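# Fold up the walls and lid of a cardboard box blank

## Task

Fold the flat cardboard blank so that both long side walls and the lid stand up, with the blank's base lying flat on the table. Then release it and move the grippers away. The folded parts must stay in place by themselves once the robot has let go; anything upright only because the robot holds it does not count.

## Robot and tools

Robot: two 6-joint arms, left_arm and right_arm, each with a parallel two-finger gripper. Base positions in the scene frame: left_arm at (-0.046, +0.227, 0) m, right_arm at (-0.030, -0.336, 0) m, each turned slightly about z. Scene frame: origin on the table surface midway between the arms, +x points out across the table, +z up, and left_arm sits on the +y side. The names left and right are labels only and do not refer to image sides.

Gripper geometry: the fingers extend along the gripper's +z axis and close along its y axis. The reported end-effector point lies between the finger pads, roughly 1 cm back from the tips. Printed hand positions may be somewhat off, more so when the arm is stretched far.

execute_actions, argument actions: a list holding zero or one item, plus optional pictures (boolean).
- Empty list: commands nothing and returns the current state with camera images.
- Motion item: {"rows": [...], "steps": n}. rows holds 1 to 15 rows; steps is 6 to 15 (default 15). Each control step lasts 1/30 s and uses one row; when rows run out, the final row repeats.
- Wait item: {"steps": n} with n up to 300. Nothing new is commanded; it returns after n control steps counted from the previous result, and your thinking time counts toward them.
- pictures: true adds images to a motion or wait result.

Each row is one flat list of 14 numbers, each in [-1, 1], always for both arms: left_arm waist, shoulder, elbow, wrist pitch, wrist yaw, wrist roll, gripper, then the same seven for right_arm. The six joint numbers are scaled offsets in joint space, not poses. They are measured from the joint angles printed in the most recent result that shows them; before any such result exists in the scene, or for later calls within the same reply, they are measured from wherever the arm is when the action begins. They are never relative to the previous row. Scale: 1.0 equals 1.202 rad for the waist, 1.258 for the shoulder, 1.238 for the elbow, 2.073 for wrist pitch, 2.022 for wrist yaw and 2.022 for wrist roll. All zeros therefore pull the arm back to the reference angles; to hold still, use a wait instead. The gripper number is absolute, not an offset: +1 fully open, -1 fully closed.

Joint ranges in radians (both arms): waist -2.618 to 3.054, shoulder 0.000 to 3.142, elbow 0.000 to 3.142, wrist pitch -1.571 to 1.571, wrist yaw -1.571 to 1.571, wrist roll -2.094 to 2.094. A call whose target lies over 0.036 rad beyond a range, going outward, is refused and nothing moves. True end stops may differ from these by up to 0.036 rad; targets beyond the true stop are clipped and the result may say "joint sent to its limit" (possibly about an earlier action still finishing). Friction may leave a joint about 0.031 rad short, and smaller commanded moves can produce no motion.

Speed: per step a joint target may lead its measured angle by at most 0.202 rad (waist), 0.258 (shoulder), 0.238 (elbow), 0.573 (wrist pitch), 0.522 (wrist yaw, roll). If the targets would put the hand over 70 mm from where it is, all joint targets are scaled back. Large moves thus take several actions.

Timing: each motion result is captured 6 steps before the motion ends; those steps run while you think. Arms keep heading to the last target during thinking and waits until motion has essentially stopped or a step is HELD.

Result contents: a state line per arm with end_effector_position (m) and end_effector_quat_wxyz in the scene frame; grip_measured (motor position on the -1..+1 grip scale); Joint positions (six angles in rad plus gripper opening in m, 0.000 closed to 0.093 open); Joint velocities; joint torques (total drive output, noisy, with offsets). Messages: "joint command not followed" means a clearance check altered or blocked joint targets; HELD marks steps where your row was partly or wholly not sent; MOTOR HOT warns from 75 °C; OVER-TEMPERATURE FAULT reports an arm stop (at 90 °C for 10 s, at 100 °C the arm goes limp and falls).

Gripping: pads touch at about grip -0.94; each mm of object width adds about 0.0208. Per-gripper reading offset up to 0.02. Commanding further below an object's width squeezes harder, up to about 50 to 62 N per pad (less for parts thinner than about 5 mm). Keep resending the same closing number to keep holding. Opening readings carry about 1 mm error and can rest up to about 12 mm under a held rigid object's width.

zoom_image: camera (one of cam_head_left, cam_head_right, cam_high, cam_low, cam_left_wrist, cam_right_wrist) and region [x0, y0, x1, y1] in pixels of that camera's latest image, origin top-left, at most 504 by 504. All cameras are 896x504; calibration (K, distortion, T_world_to_cam) was given up front and may be off by a few degrees and millimetres.

read_manual: optional section "licences"; returns licence text only, no motion.

finished_scene: scene (integer) ends the current scene irreversibly and grades it; the folded state must already hold on its own.

Avoid: pushing or knocking anything off the table, arms striking or pressing each other, drops, slips, slamming or very hard pushes, and long loaded holds that heat motors. Occasional external tugs on held parts or loose objects may occur. Smooth, low-effort, quick motion is preferred.

Each tool is called after "Emit:" as name(argument=value, ...) on one line, values as JSON.

## Session

I'll start by looking at the current state of the scene.

Emit:
execute_actions(actions=[])

Scene clock: 0.00 s of 5900.00 s.
left_arm: end_effector_position=(+0.1699, +0.5298, +0.3751) grip_measured=+1.000 end_effector_quat_wxyz=(-0.579, +0.656, -0.457, +0.159) | right_arm: end_effector_position=(+0.5533, -0.1621, +0.2289) grip_measured=+1.000 end_effector_quat_wxyz=(+0.684, -0.379, +0.623, +0.013)
Joint positions: left_arm=[ 1.026  1.154  1.277 -0.434  0.426 -1.1    0.093] | right_arm=[ 0.256  2.063  1.408  0.587 -0.377 -0.552  0.093]
Joint velocities: left_arm=[-0.002 -0.012  0.017 -0.022  0.007  0.051  0.   ] | right_arm=[-0.007  0.002 -0.007 -0.037  0.007 -0.037  0.   ]
Joint torques (N m, as the arm reports them, + toward a larger angle): no reading

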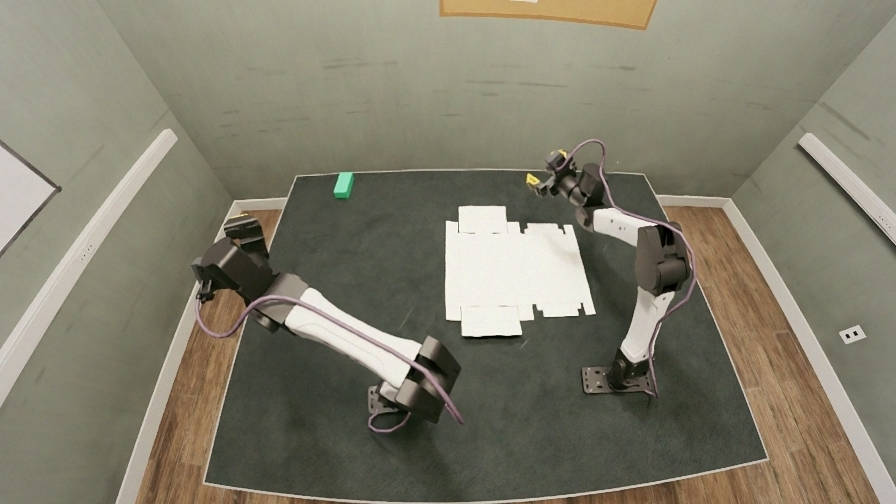

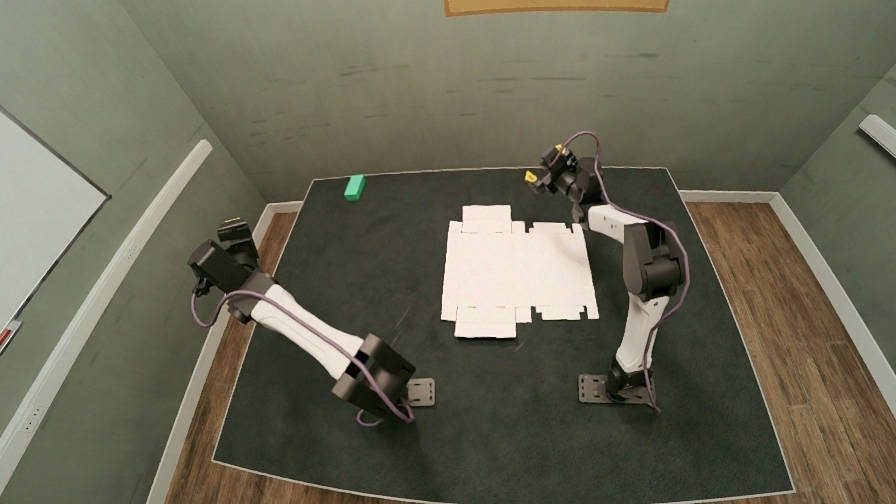

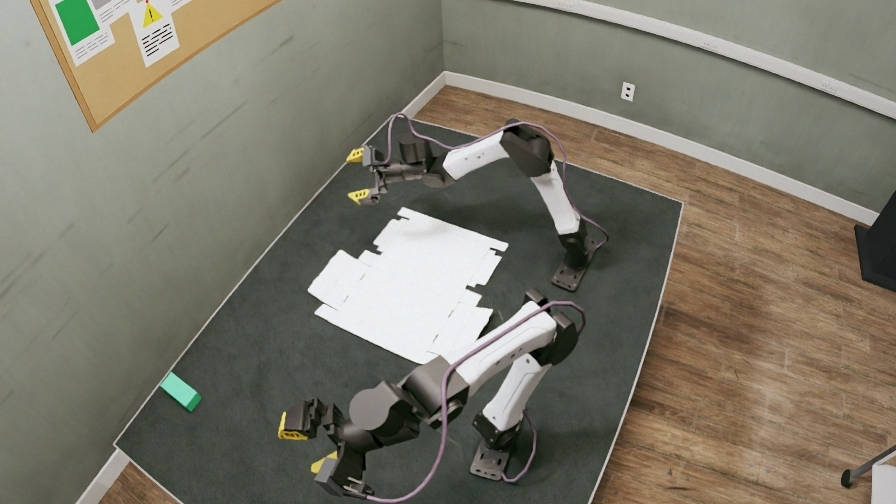

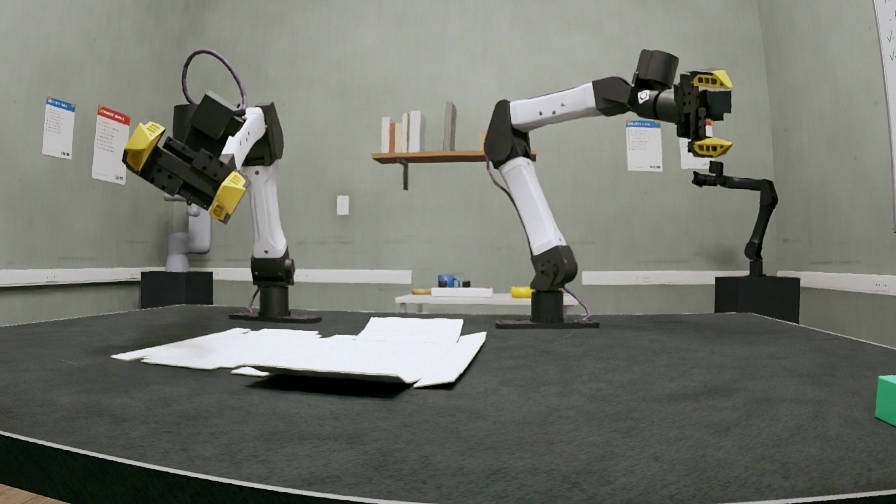

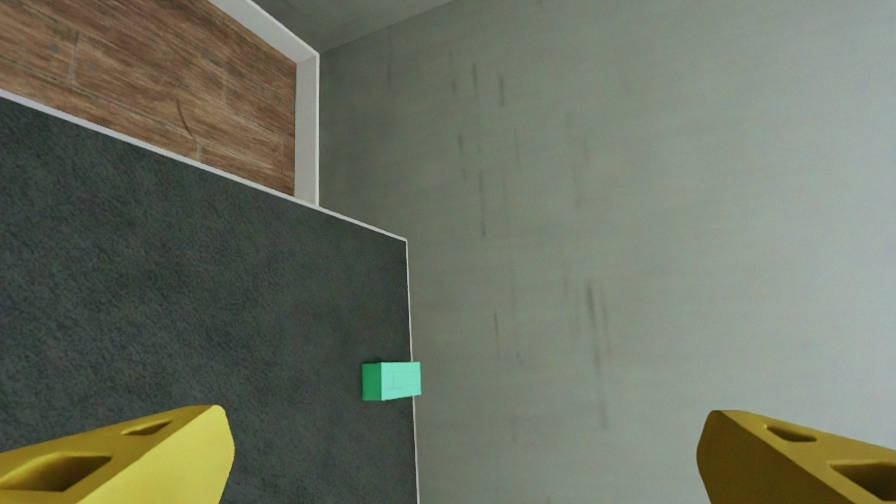

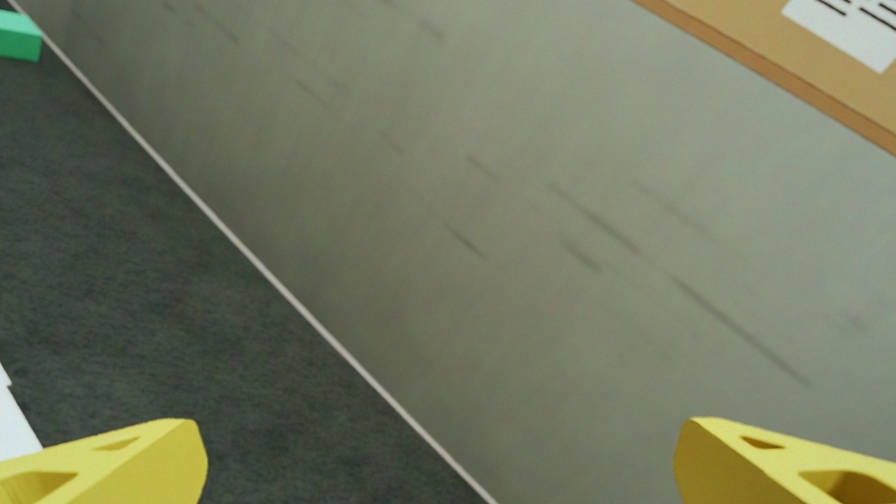

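Emit:
zoom_image(camera="cam_head_left", region=[400, 180, 640, 360])

Emit:
zoom_image(camera="cam_high", region=[280, 180, 560, 400])

Emit:
zoom_image(camera="cam_head_right", region=[400, 180, 640, 360])

Emit:
zoom_image(camera="cam_low", region=[80, 280, 520, 430])

Region (400, 180, 640, 360) of cam_head_left's 896x504 image, scaled by 2.100, with more detail than that image has; it fills the top 378 rows of this view, and the rest is white.

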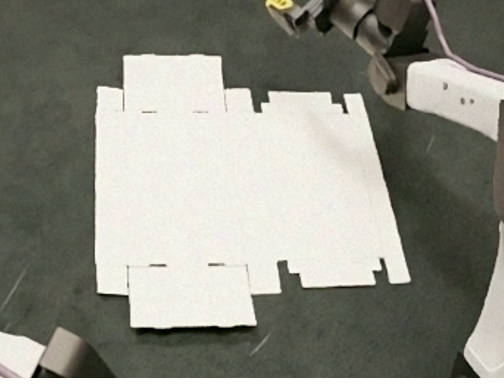

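Region (280, 180, 560, 400) of cam_high's 896x504 image, scaled by 1.800, with more detail than that image has; it fills the top 396 rows of this view, and the rest is white.

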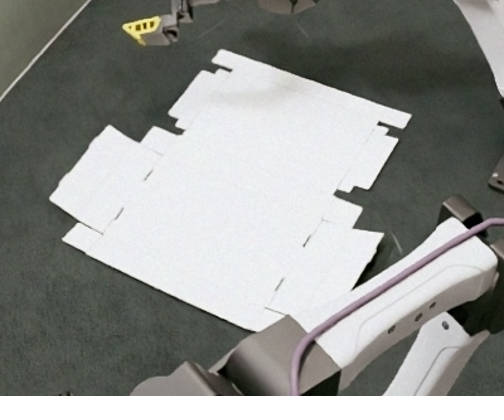

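Region (400, 180, 640, 360) of cam_head_right's 896x504 image, scaled by 2.100, with more detail than that image has; it fills the top 378 rows of this view, and the rest is white.

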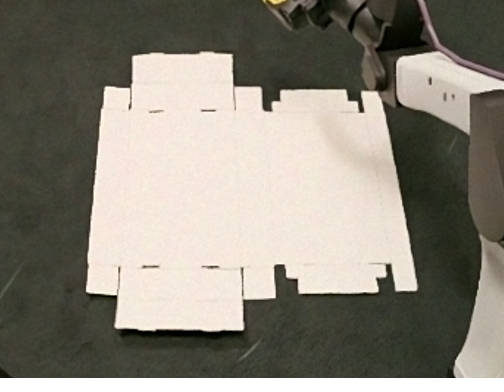

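Region (80, 280, 520, 430) of cam_low's 896x504 image, scaled by 1.145, with more detail than that image has; it fills the top 172 rows of this view, and the rest is white.

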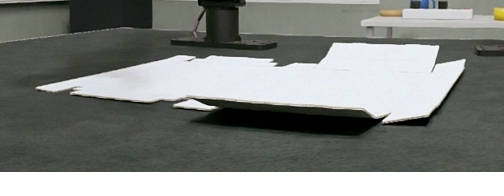

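Emit:
zoom_image(camera="cam_low", region=[300, 300, 520, 410])

Emit:
zoom_image(camera="cam_low", region=[90, 300, 310, 410])

Region (300, 300, 520, 410) of cam_low's 896x504 image, scaled by 2.291, with more detail than that image has.

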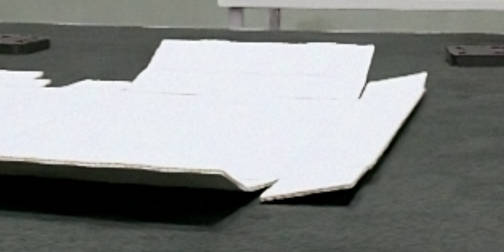

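Region (90, 300, 310, 410) of cam_low's 896x504 image, scaled by 2.291, with more detail than that image has.

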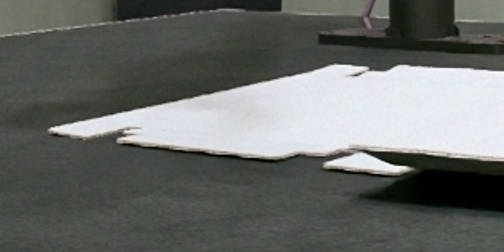

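Emit:
execute_actions(actions=[{"rows": [[-0.8636,0.8137,0.3485,-0.3220,0.1775,0.544,0.1, 0.4517,-0.0515,0.1536,-0.7173,0.1865,0.273,-1]], "steps": 15}])

Emit:
execute_actions(actions=[{"steps": 30}], pictures=true)

Scene clock: 13.40 s of 5900.00 s.
left_arm: end_effector_position=(+0.3317, +0.4267, +0.3033) grip_measured=+0.103 end_effector_quat_wxyz=(+0.389, -0.406, +0.785, -0.261) | right_arm: end_effector_position=(+0.4592, -0.0062, +0.1758) grip_measured=-0.980 end_effector_quat_wxyz=(+0.478, -0.327, +0.802, +0.144)
Joint positions: left_arm=[ 0.62   1.605  1.661 -0.854  0.668 -0.503  0.05 ] | right_arm=[ 0.633  2.02   1.566 -0.073 -0.1   -0.153  0.   ]
Joint velocities: left_arm=[-1.106  1.341  0.212 -0.52   0.388  1.56  -0.001] | right_arm=[ 1.282  0.012 -0.002 -1.707  0.183  0.491  0.   ]
Joint torques (N m, as the arm reports them, + toward a larger angle): left_arm=[-0.32 -6.22  7.58  1.37  0.42  0.03] | right_arm=[  0.07 -13.85   9.33   1.89   0.11   0.03]
Steps of this call (steps 1 to 90: nothing new was sent; then 10.10 s passed at rest; steps 91 to 99: the first 9 steps of this action). Readings (joint positions):
91: left_arm=[1.008 1.176 1.314 -0.501 0.447 -1.044] | right_arm=[0.275 2.060 1.437 0.503 -0.319 -0.478]
92: left_arm=[0.965 1.220 1.375 -0.578 0.487 -0.975] | right_arm=[0.304 2.060 1.481 0.395 -0.252 -0.394]
94: left_arm=[0.858 1.336 1.507 -0.711 0.563 -0.824] | right_arm=[0.392 2.046 1.535 0.233 -0.174 -0.284]
98: left_arm=[0.661 1.557 1.652 -0.834 0.655 -0.560] | right_arm=[0.587 2.021 1.565 -0.015 -0.110 -0.171]
99: the state above

Scene clock: 14.40 s of 5900.00 s.
left_arm: end_effector_position=(+0.3773, +0.1521, +0.0649) grip_measured=+0.103 end_effector_quat_wxyz=(+0.007, -0.055, +0.924, -0.378) | right_arm: end_effector_position=(+0.2927, -0.0434, +0.0613) grip_measured=-0.985 end_effector_quat_wxyz=(+0.104, -0.360, +0.926, +0.045)
Joint positions: left_arm=[-0.01   2.199  1.686 -1.082  0.775 -0.007  0.05 ] | right_arm=[ 0.801  2.02   1.566 -0.89  -0.011 -0.01   0.   ]
Joint velocities: left_arm=[-0.007  0.002 -0.012 -0.066 -0.007  0.007 -0.   ] | right_arm=[ 0.007  0.002 -0.007 -0.022 -0.007  0.037  0.   ]
Joint torques (N m, as the arm reports them, + toward a larger angle): left_arm=[  0.14 -13.11   7.47   0.2    0.63   0.05] | right_arm=[  0.31 -13.55   9.44   0.79   0.1    0.02]
Kept back: nothing.
Steps of this call (steps 1 to 6: the last 6 steps of your previous action; steps 7 to 30: the robot went on to your last target). Readings (joint positions):
1: left_arm=[0.580 1.652 1.666 -0.873 0.678 -0.450] | right_arm=[0.678 2.020 1.566 -0.137 -0.091 -0.135]
2: left_arm=[0.542 1.700 1.669 -0.890 0.687 -0.402] | right_arm=[0.720 2.020 1.566 -0.214 -0.082 -0.117]
4: left_arm=[0.465 1.797 1.672 -0.919 0.702 -0.321] | right_arm=[0.789 2.020 1.566 -0.391 -0.068 -0.085]
8: left_arm=[0.315 1.993 1.672 -0.960 0.722 -0.206] | right_arm=[0.827 2.020 1.566 -0.704 -0.047 -0.041]
30: the state above
camera_calibration (this result's frames):
cam_left_wrist: T_world_to_cam=[[0.0926842, -0.712787, 0.69523, 0.0299048], [-0.920264, 0.205268, 0.333136, 0.330959], [-0.380163, -0.670671, -0.636927, 0.36761], [0, 0, 0, 1]] pos_world=[0.44155, 0.199926, 0.103096]
cam_right_wrist: T_world_to_cam=[[0.669147, -0.742989, -0.0144438, -0.229074], [-0.725912, -0.65768, 0.201268, 0.209538], [-0.159039, -0.124193, -0.97943, 0.186407], [0, 0, 0, 1]] pos_world=[0.335036, -0.00924017, 0.13709]

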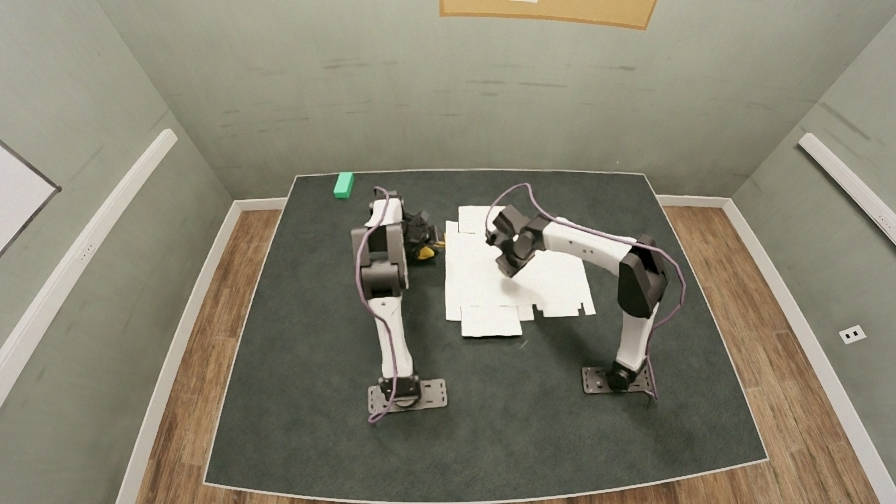

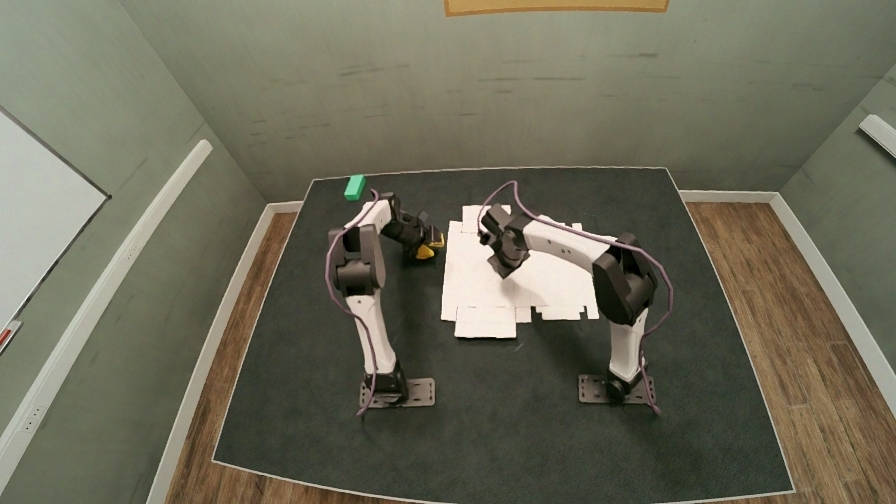

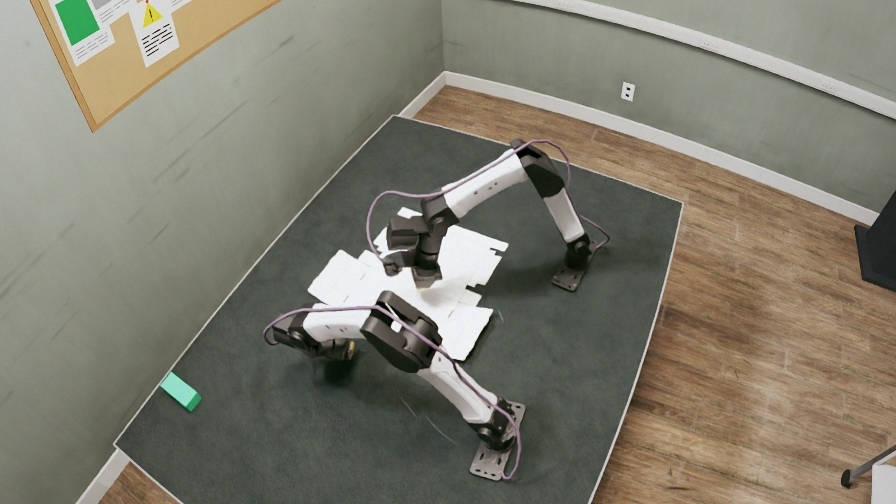

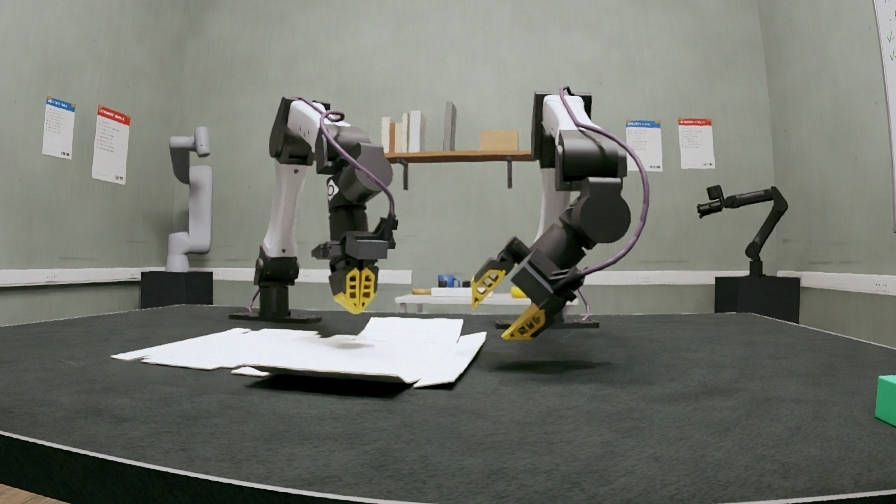

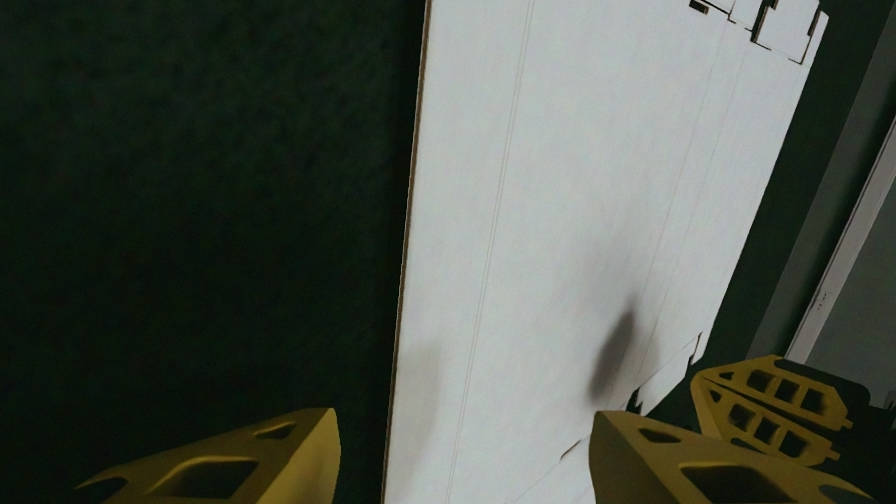

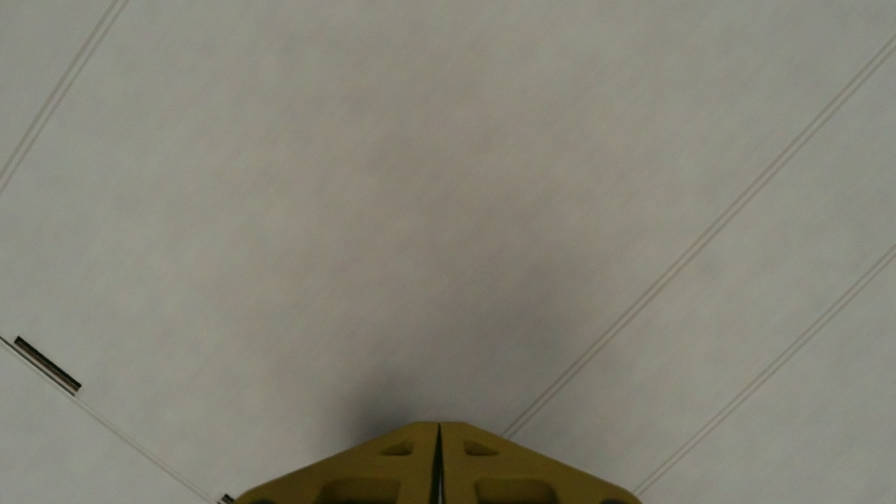

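Emit:
execute_actions(actions=[{"rows": [[-0.0532,0.043,-0.0388,0.058,0,0,0.1, 0,0.103,0,0,0,0,-1]], "steps": 15}], pictures=true)

Scene clock: 15.63 s of 5900.00 s.
left_arm: end_effector_position=(+0.3757, +0.1229, +0.0381) grip_measured=+0.103 end_effector_quat_wxyz=(-0.004, -0.021, +0.925, -0.378) | right_arm: end_effector_position=(+0.2877, -0.0480, +0.0127) grip_measured=-0.985 end_effector_quat_wxyz=(+0.051, -0.362, +0.931, +0.025)
Joint positions: left_arm=[-0.08   2.246  1.653 -0.997  0.775 -0.005  0.05 ] | right_arm=[ 0.801  2.142  1.571 -0.886 -0.01  -0.009  0.   ]
Joint velocities: left_arm=[-0.007  0.017 -0.032  0.051 -0.007  0.007  0.   ] | right_arm=[ 0.007  0.017 -0.012  0.022 -0.037  0.007  0.   ]
Joint torques (N m, as the arm reports them, + toward a larger angle): left_arm=[  0.7  -11.32   4.64   0.64   0.48  -0.04] | right_arm=[  0.44 -11.74   6.06   0.59   0.01  -0.08]
Steps of this call (steps 1 to 15: the robot went on to your last target; steps 16 to 28: nothing new was sent; steps 29 to 37: the first 9 steps of this action). Readings (joint positions):
29: left_arm=[-0.015 2.201 1.682 -1.070 0.775 -0.005] | right_arm=[0.801 2.031 1.567 -0.890 -0.010 -0.009]
30: left_arm=[-0.025 2.204 1.676 -1.049 0.775 -0.005] | right_arm=[0.801 2.050 1.569 -0.884 -0.010 -0.009]
32: left_arm=[-0.052 2.220 1.668 -1.021 0.775 -0.005] | right_arm=[0.801 2.103 1.569 -0.882 -0.010 -0.009]
36: left_arm=[-0.080 2.245 1.655 -0.999 0.775 -0.005] | right_arm=[0.801 2.142 1.571 -0.886 -0.010 -0.009]
37: the state above
camera_calibration (this result's frames):
cam_left_wrist: T_world_to_cam=[[0.0373872, -0.717693, 0.695355, 0.0492603], [-0.905416, 0.270133, 0.327492, 0.331083], [-0.422877, -0.64183, -0.639711, 0.34295], [0, 0, 0, 1]] pos_world=[0.442951, 0.166033, 0.0767084]
cam_right_wrist: T_world_to_cam=[[0.667618, -0.744369, -0.0141932, -0.229459], [-0.704733, -0.637987, 0.310361, 0.206158], [-0.240078, -0.1972, -0.950513, 0.156876], [0, 0, 0, 1]] pos_world=[0.33614, -0.00833959, 0.0818726]

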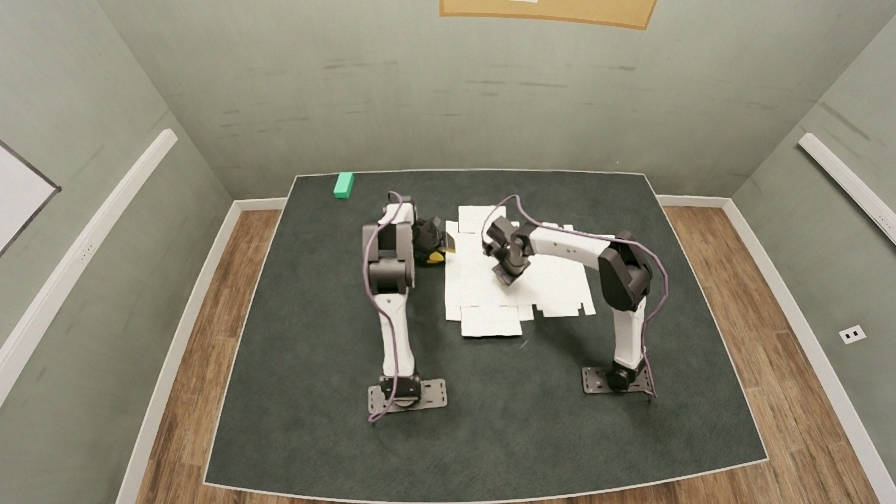

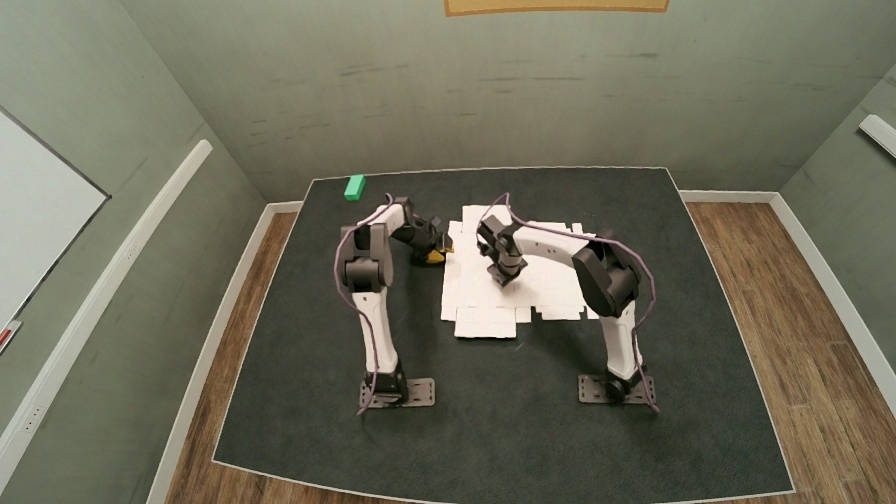

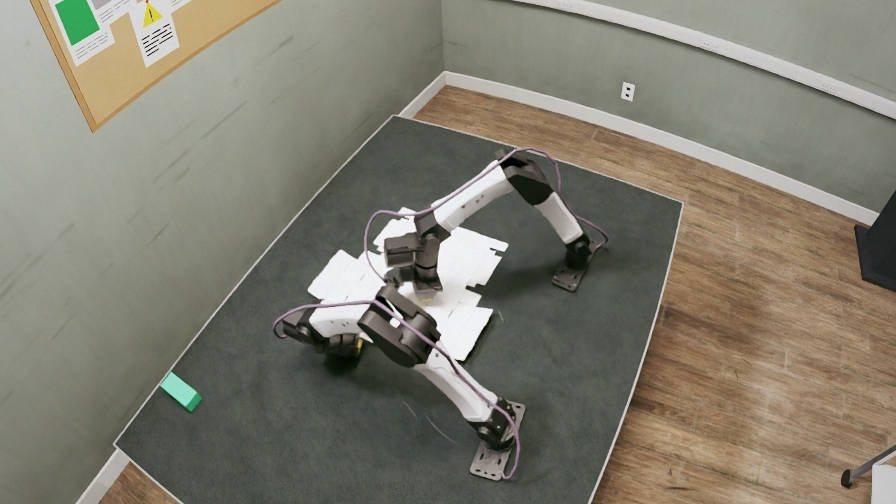

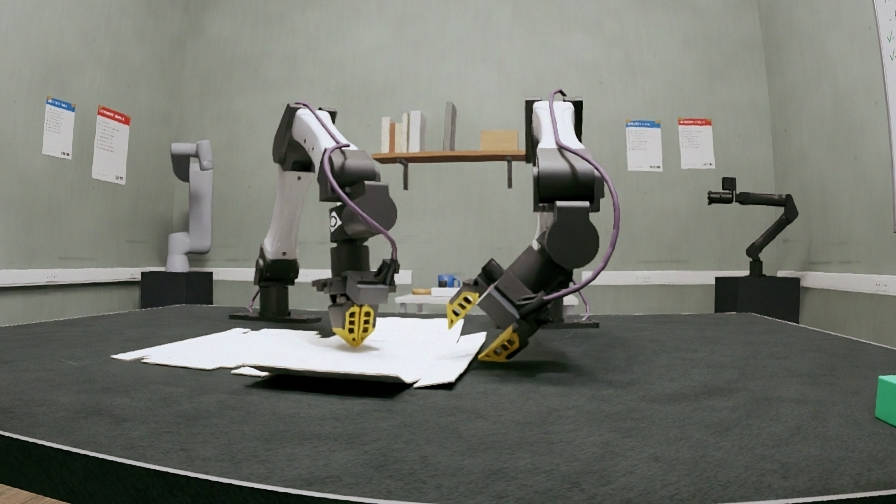

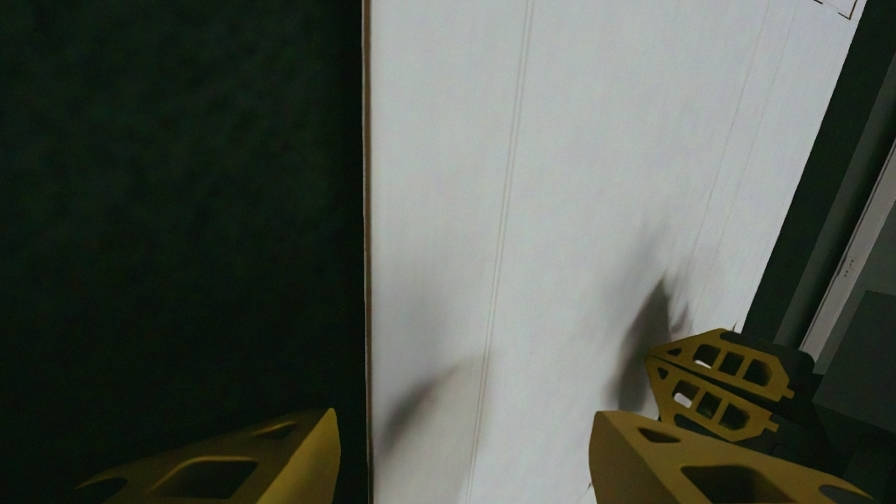

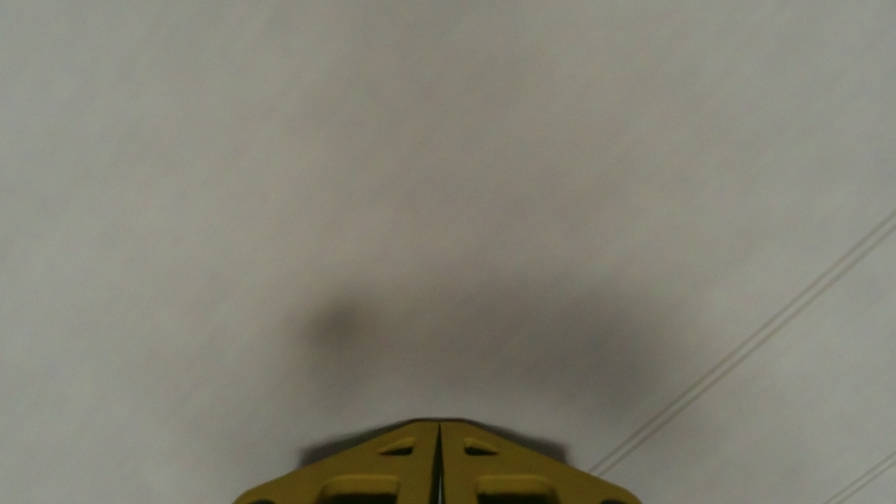

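Emit:
zoom_image(camera="cam_low", region=[300, 260, 580, 400])

Emit:
execute_actions(actions=[], pictures=false)

Region (300, 260, 580, 400) of cam_low's 896x504 image, scaled by 1.800, with more detail than that image has.

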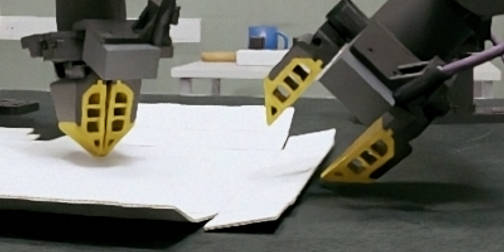

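Scene clock: 15.83 s of 5900.00 s.
left_arm: end_effector_position=(+0.3781, +0.1233, +0.0381) grip_measured=+0.103 end_effector_quat_wxyz=(+0.002, -0.019, +0.926, -0.378) | right_arm: end_effector_position=(+0.2873, -0.0483, +0.0117) grip_measured=-0.985 end_effector_quat_wxyz=(+0.050, -0.362, +0.931, +0.024)
Joint positions: left_arm=[-0.079  2.246  1.653 -0.985  0.775 -0.005  0.05 ] | right_arm=[ 0.801  2.145  1.571 -0.887 -0.01  -0.009  0.   ]
Joint velocities: left_arm=[-0.027 -0.012 -0.002  0.022 -0.051 -0.022 -0.   ] | right_arm=[-0.012 -0.007  0.007 -0.022  0.037 -0.037  0.   ]
Joint torques (N m, as the arm reports them, + toward a larger angle): left_arm=[  0.64 -11.35   4.56   0.59   0.5   -0.01] | right_arm=[  0.4  -11.89   6.     0.62   0.01  -0.09]
Kept back: nothing.
Steps of this call (steps 1 to 6: the last 6 steps of your previous action). Readings (joint positions):
1: left_arm=[-0.079 2.246 1.653 -0.994 0.775 -0.005] | right_arm=[0.801 2.144 1.571 -0.887 -0.010 -0.009]
2: left_arm=[-0.079 2.246 1.653 -0.992 0.775 -0.005] | right_arm=[0.801 2.145 1.571 -0.887 -0.010 -0.009]
4: left_arm=[-0.079 2.246 1.653 -0.987 0.775 -0.005] | right_arm=[0.801 2.145 1.571 -0.887 -0.010 -0.009]
6: the state above

Emit:
execute_actions(actions=[{"rows": [[-0.03,0.018,0,0,0,0,0.1, 0,0.025,0,0,0,0,-1]], "steps": 12}], pictures=true)

Scene clock: 16.40 s of 5900.00 s.
left_arm: end_effector_position=(+0.3755, +0.1104, +0.0381) grip_measured=+0.103 end_effector_quat_wxyz=(-0.002, -0.004, +0.926, -0.378) | right_arm: end_effector_position=(+0.2871, -0.0485, +0.0099) grip_measured=-0.985 end_effector_quat_wxyz=(+0.048, -0.362, +0.931, +0.024)
Joint positions: left_arm=[-0.11   2.246  1.653 -0.981  0.775 -0.005  0.05 ] | right_arm=[ 0.801  2.149  1.571 -0.887 -0.01  -0.009  0.   ]
Joint velocities: left_arm=[-0.085  0.002 -0.002 -0.051 -0.037  0.022  0.001] | right_arm=[-0.007 -0.002 -0.017  0.051 -0.007  0.022  0.   ]
Joint torques (N m, as the arm reports them, + toward a larger angle): left_arm=[  0.2  -10.13   5.61   0.37   0.5    0.  ] | right_arm=[  0.45 -10.12   6.43   0.62   0.    -0.09]
Steps of this call (steps 1 to 11: the robot went on to your last target; steps 12 to 17: the first 6 steps of this action). Readings (joint positions):
12: left_arm=[-0.082 2.246 1.653 -0.981 0.775 -0.005] | right_arm=[0.801 2.147 1.571 -0.887 -0.010 -0.009]
13: left_arm=[-0.086 2.246 1.653 -0.981 0.775 -0.005] | right_arm=[0.801 2.149 1.571 -0.887 -0.010 -0.009]
15: left_arm=[-0.100 2.246 1.653 -0.981 0.775 -0.005] | right_arm=[0.801 2.149 1.571 -0.887 -0.010 -0.009]
17: the state above
camera_calibration (this result's frames):
cam_left_wrist: T_world_to_cam=[[0.00514185, -0.718519, 0.695489, 0.0525191], [-0.90199, 0.296936, 0.313437, 0.330533], [-0.431725, -0.628936, -0.64657, 0.336964], [0, 0, 0, 1]] pos_world=[0.443343, 0.151518, 0.0777435]
cam_right_wrist: T_world_to_cam=[[0.667541, -0.744437, -0.0141893, -0.229481], [-0.703041, -0.636467, 0.317243, 0.205797], [-0.245199, -0.201797, -0.948238, 0.155179], [0, 0, 0, 1]] pos_world=[0.335922, -0.008536, 0.078603]

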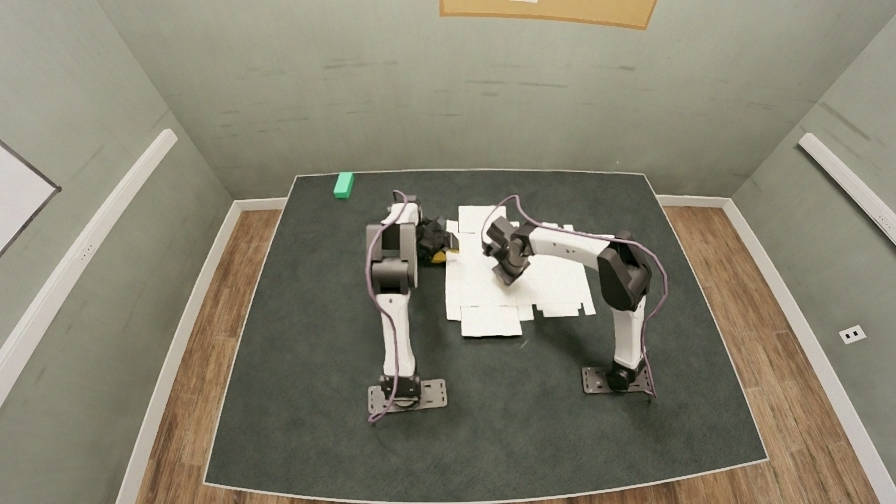

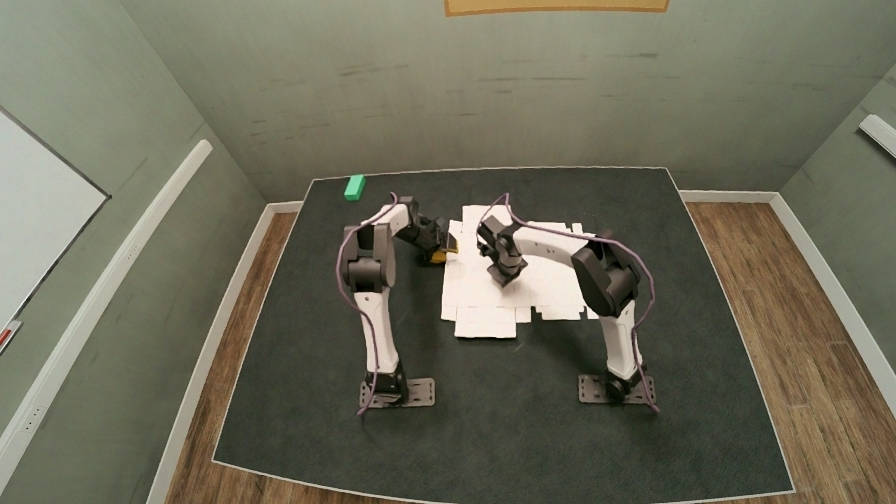

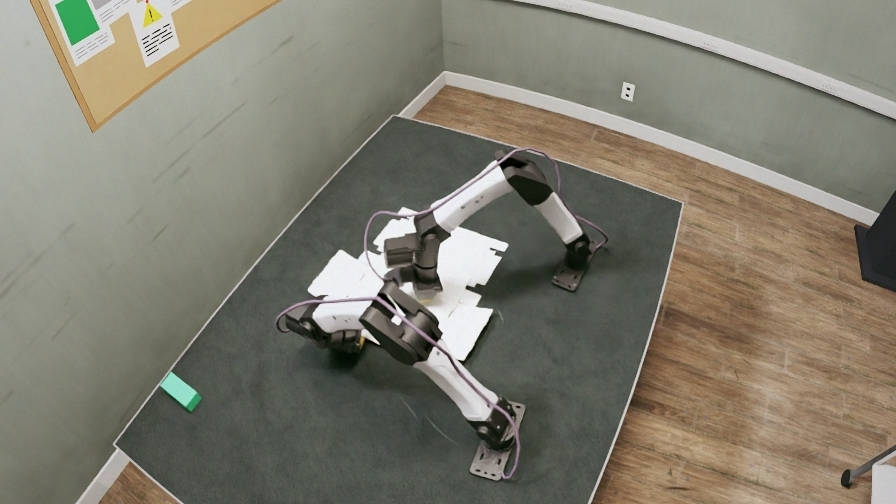

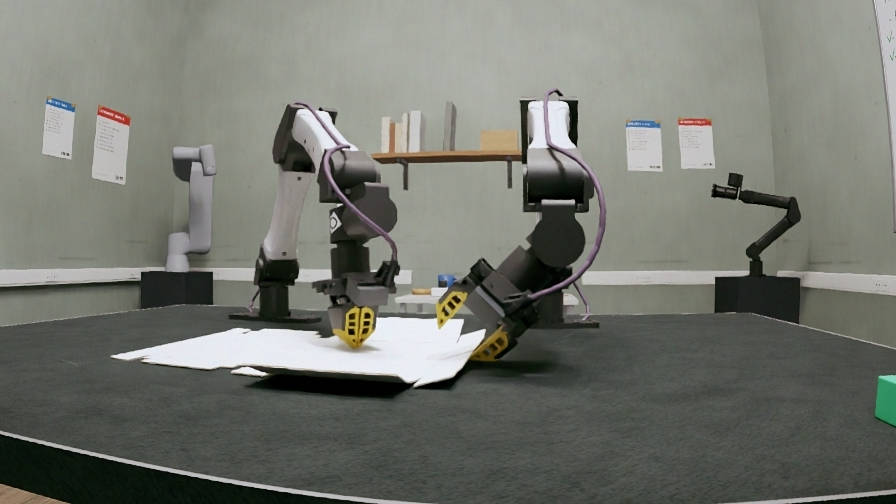

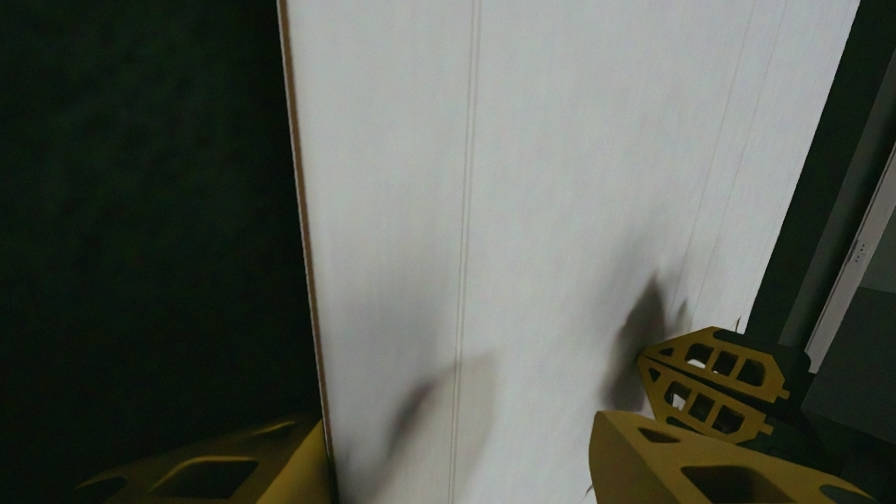

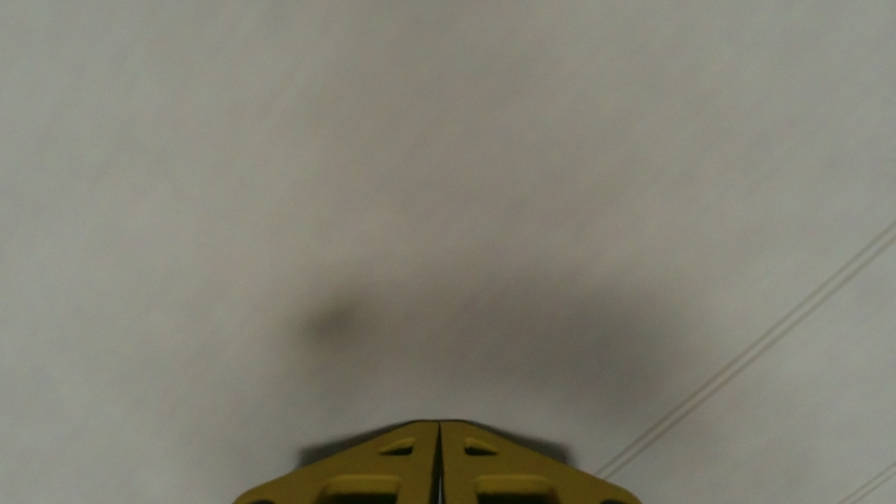

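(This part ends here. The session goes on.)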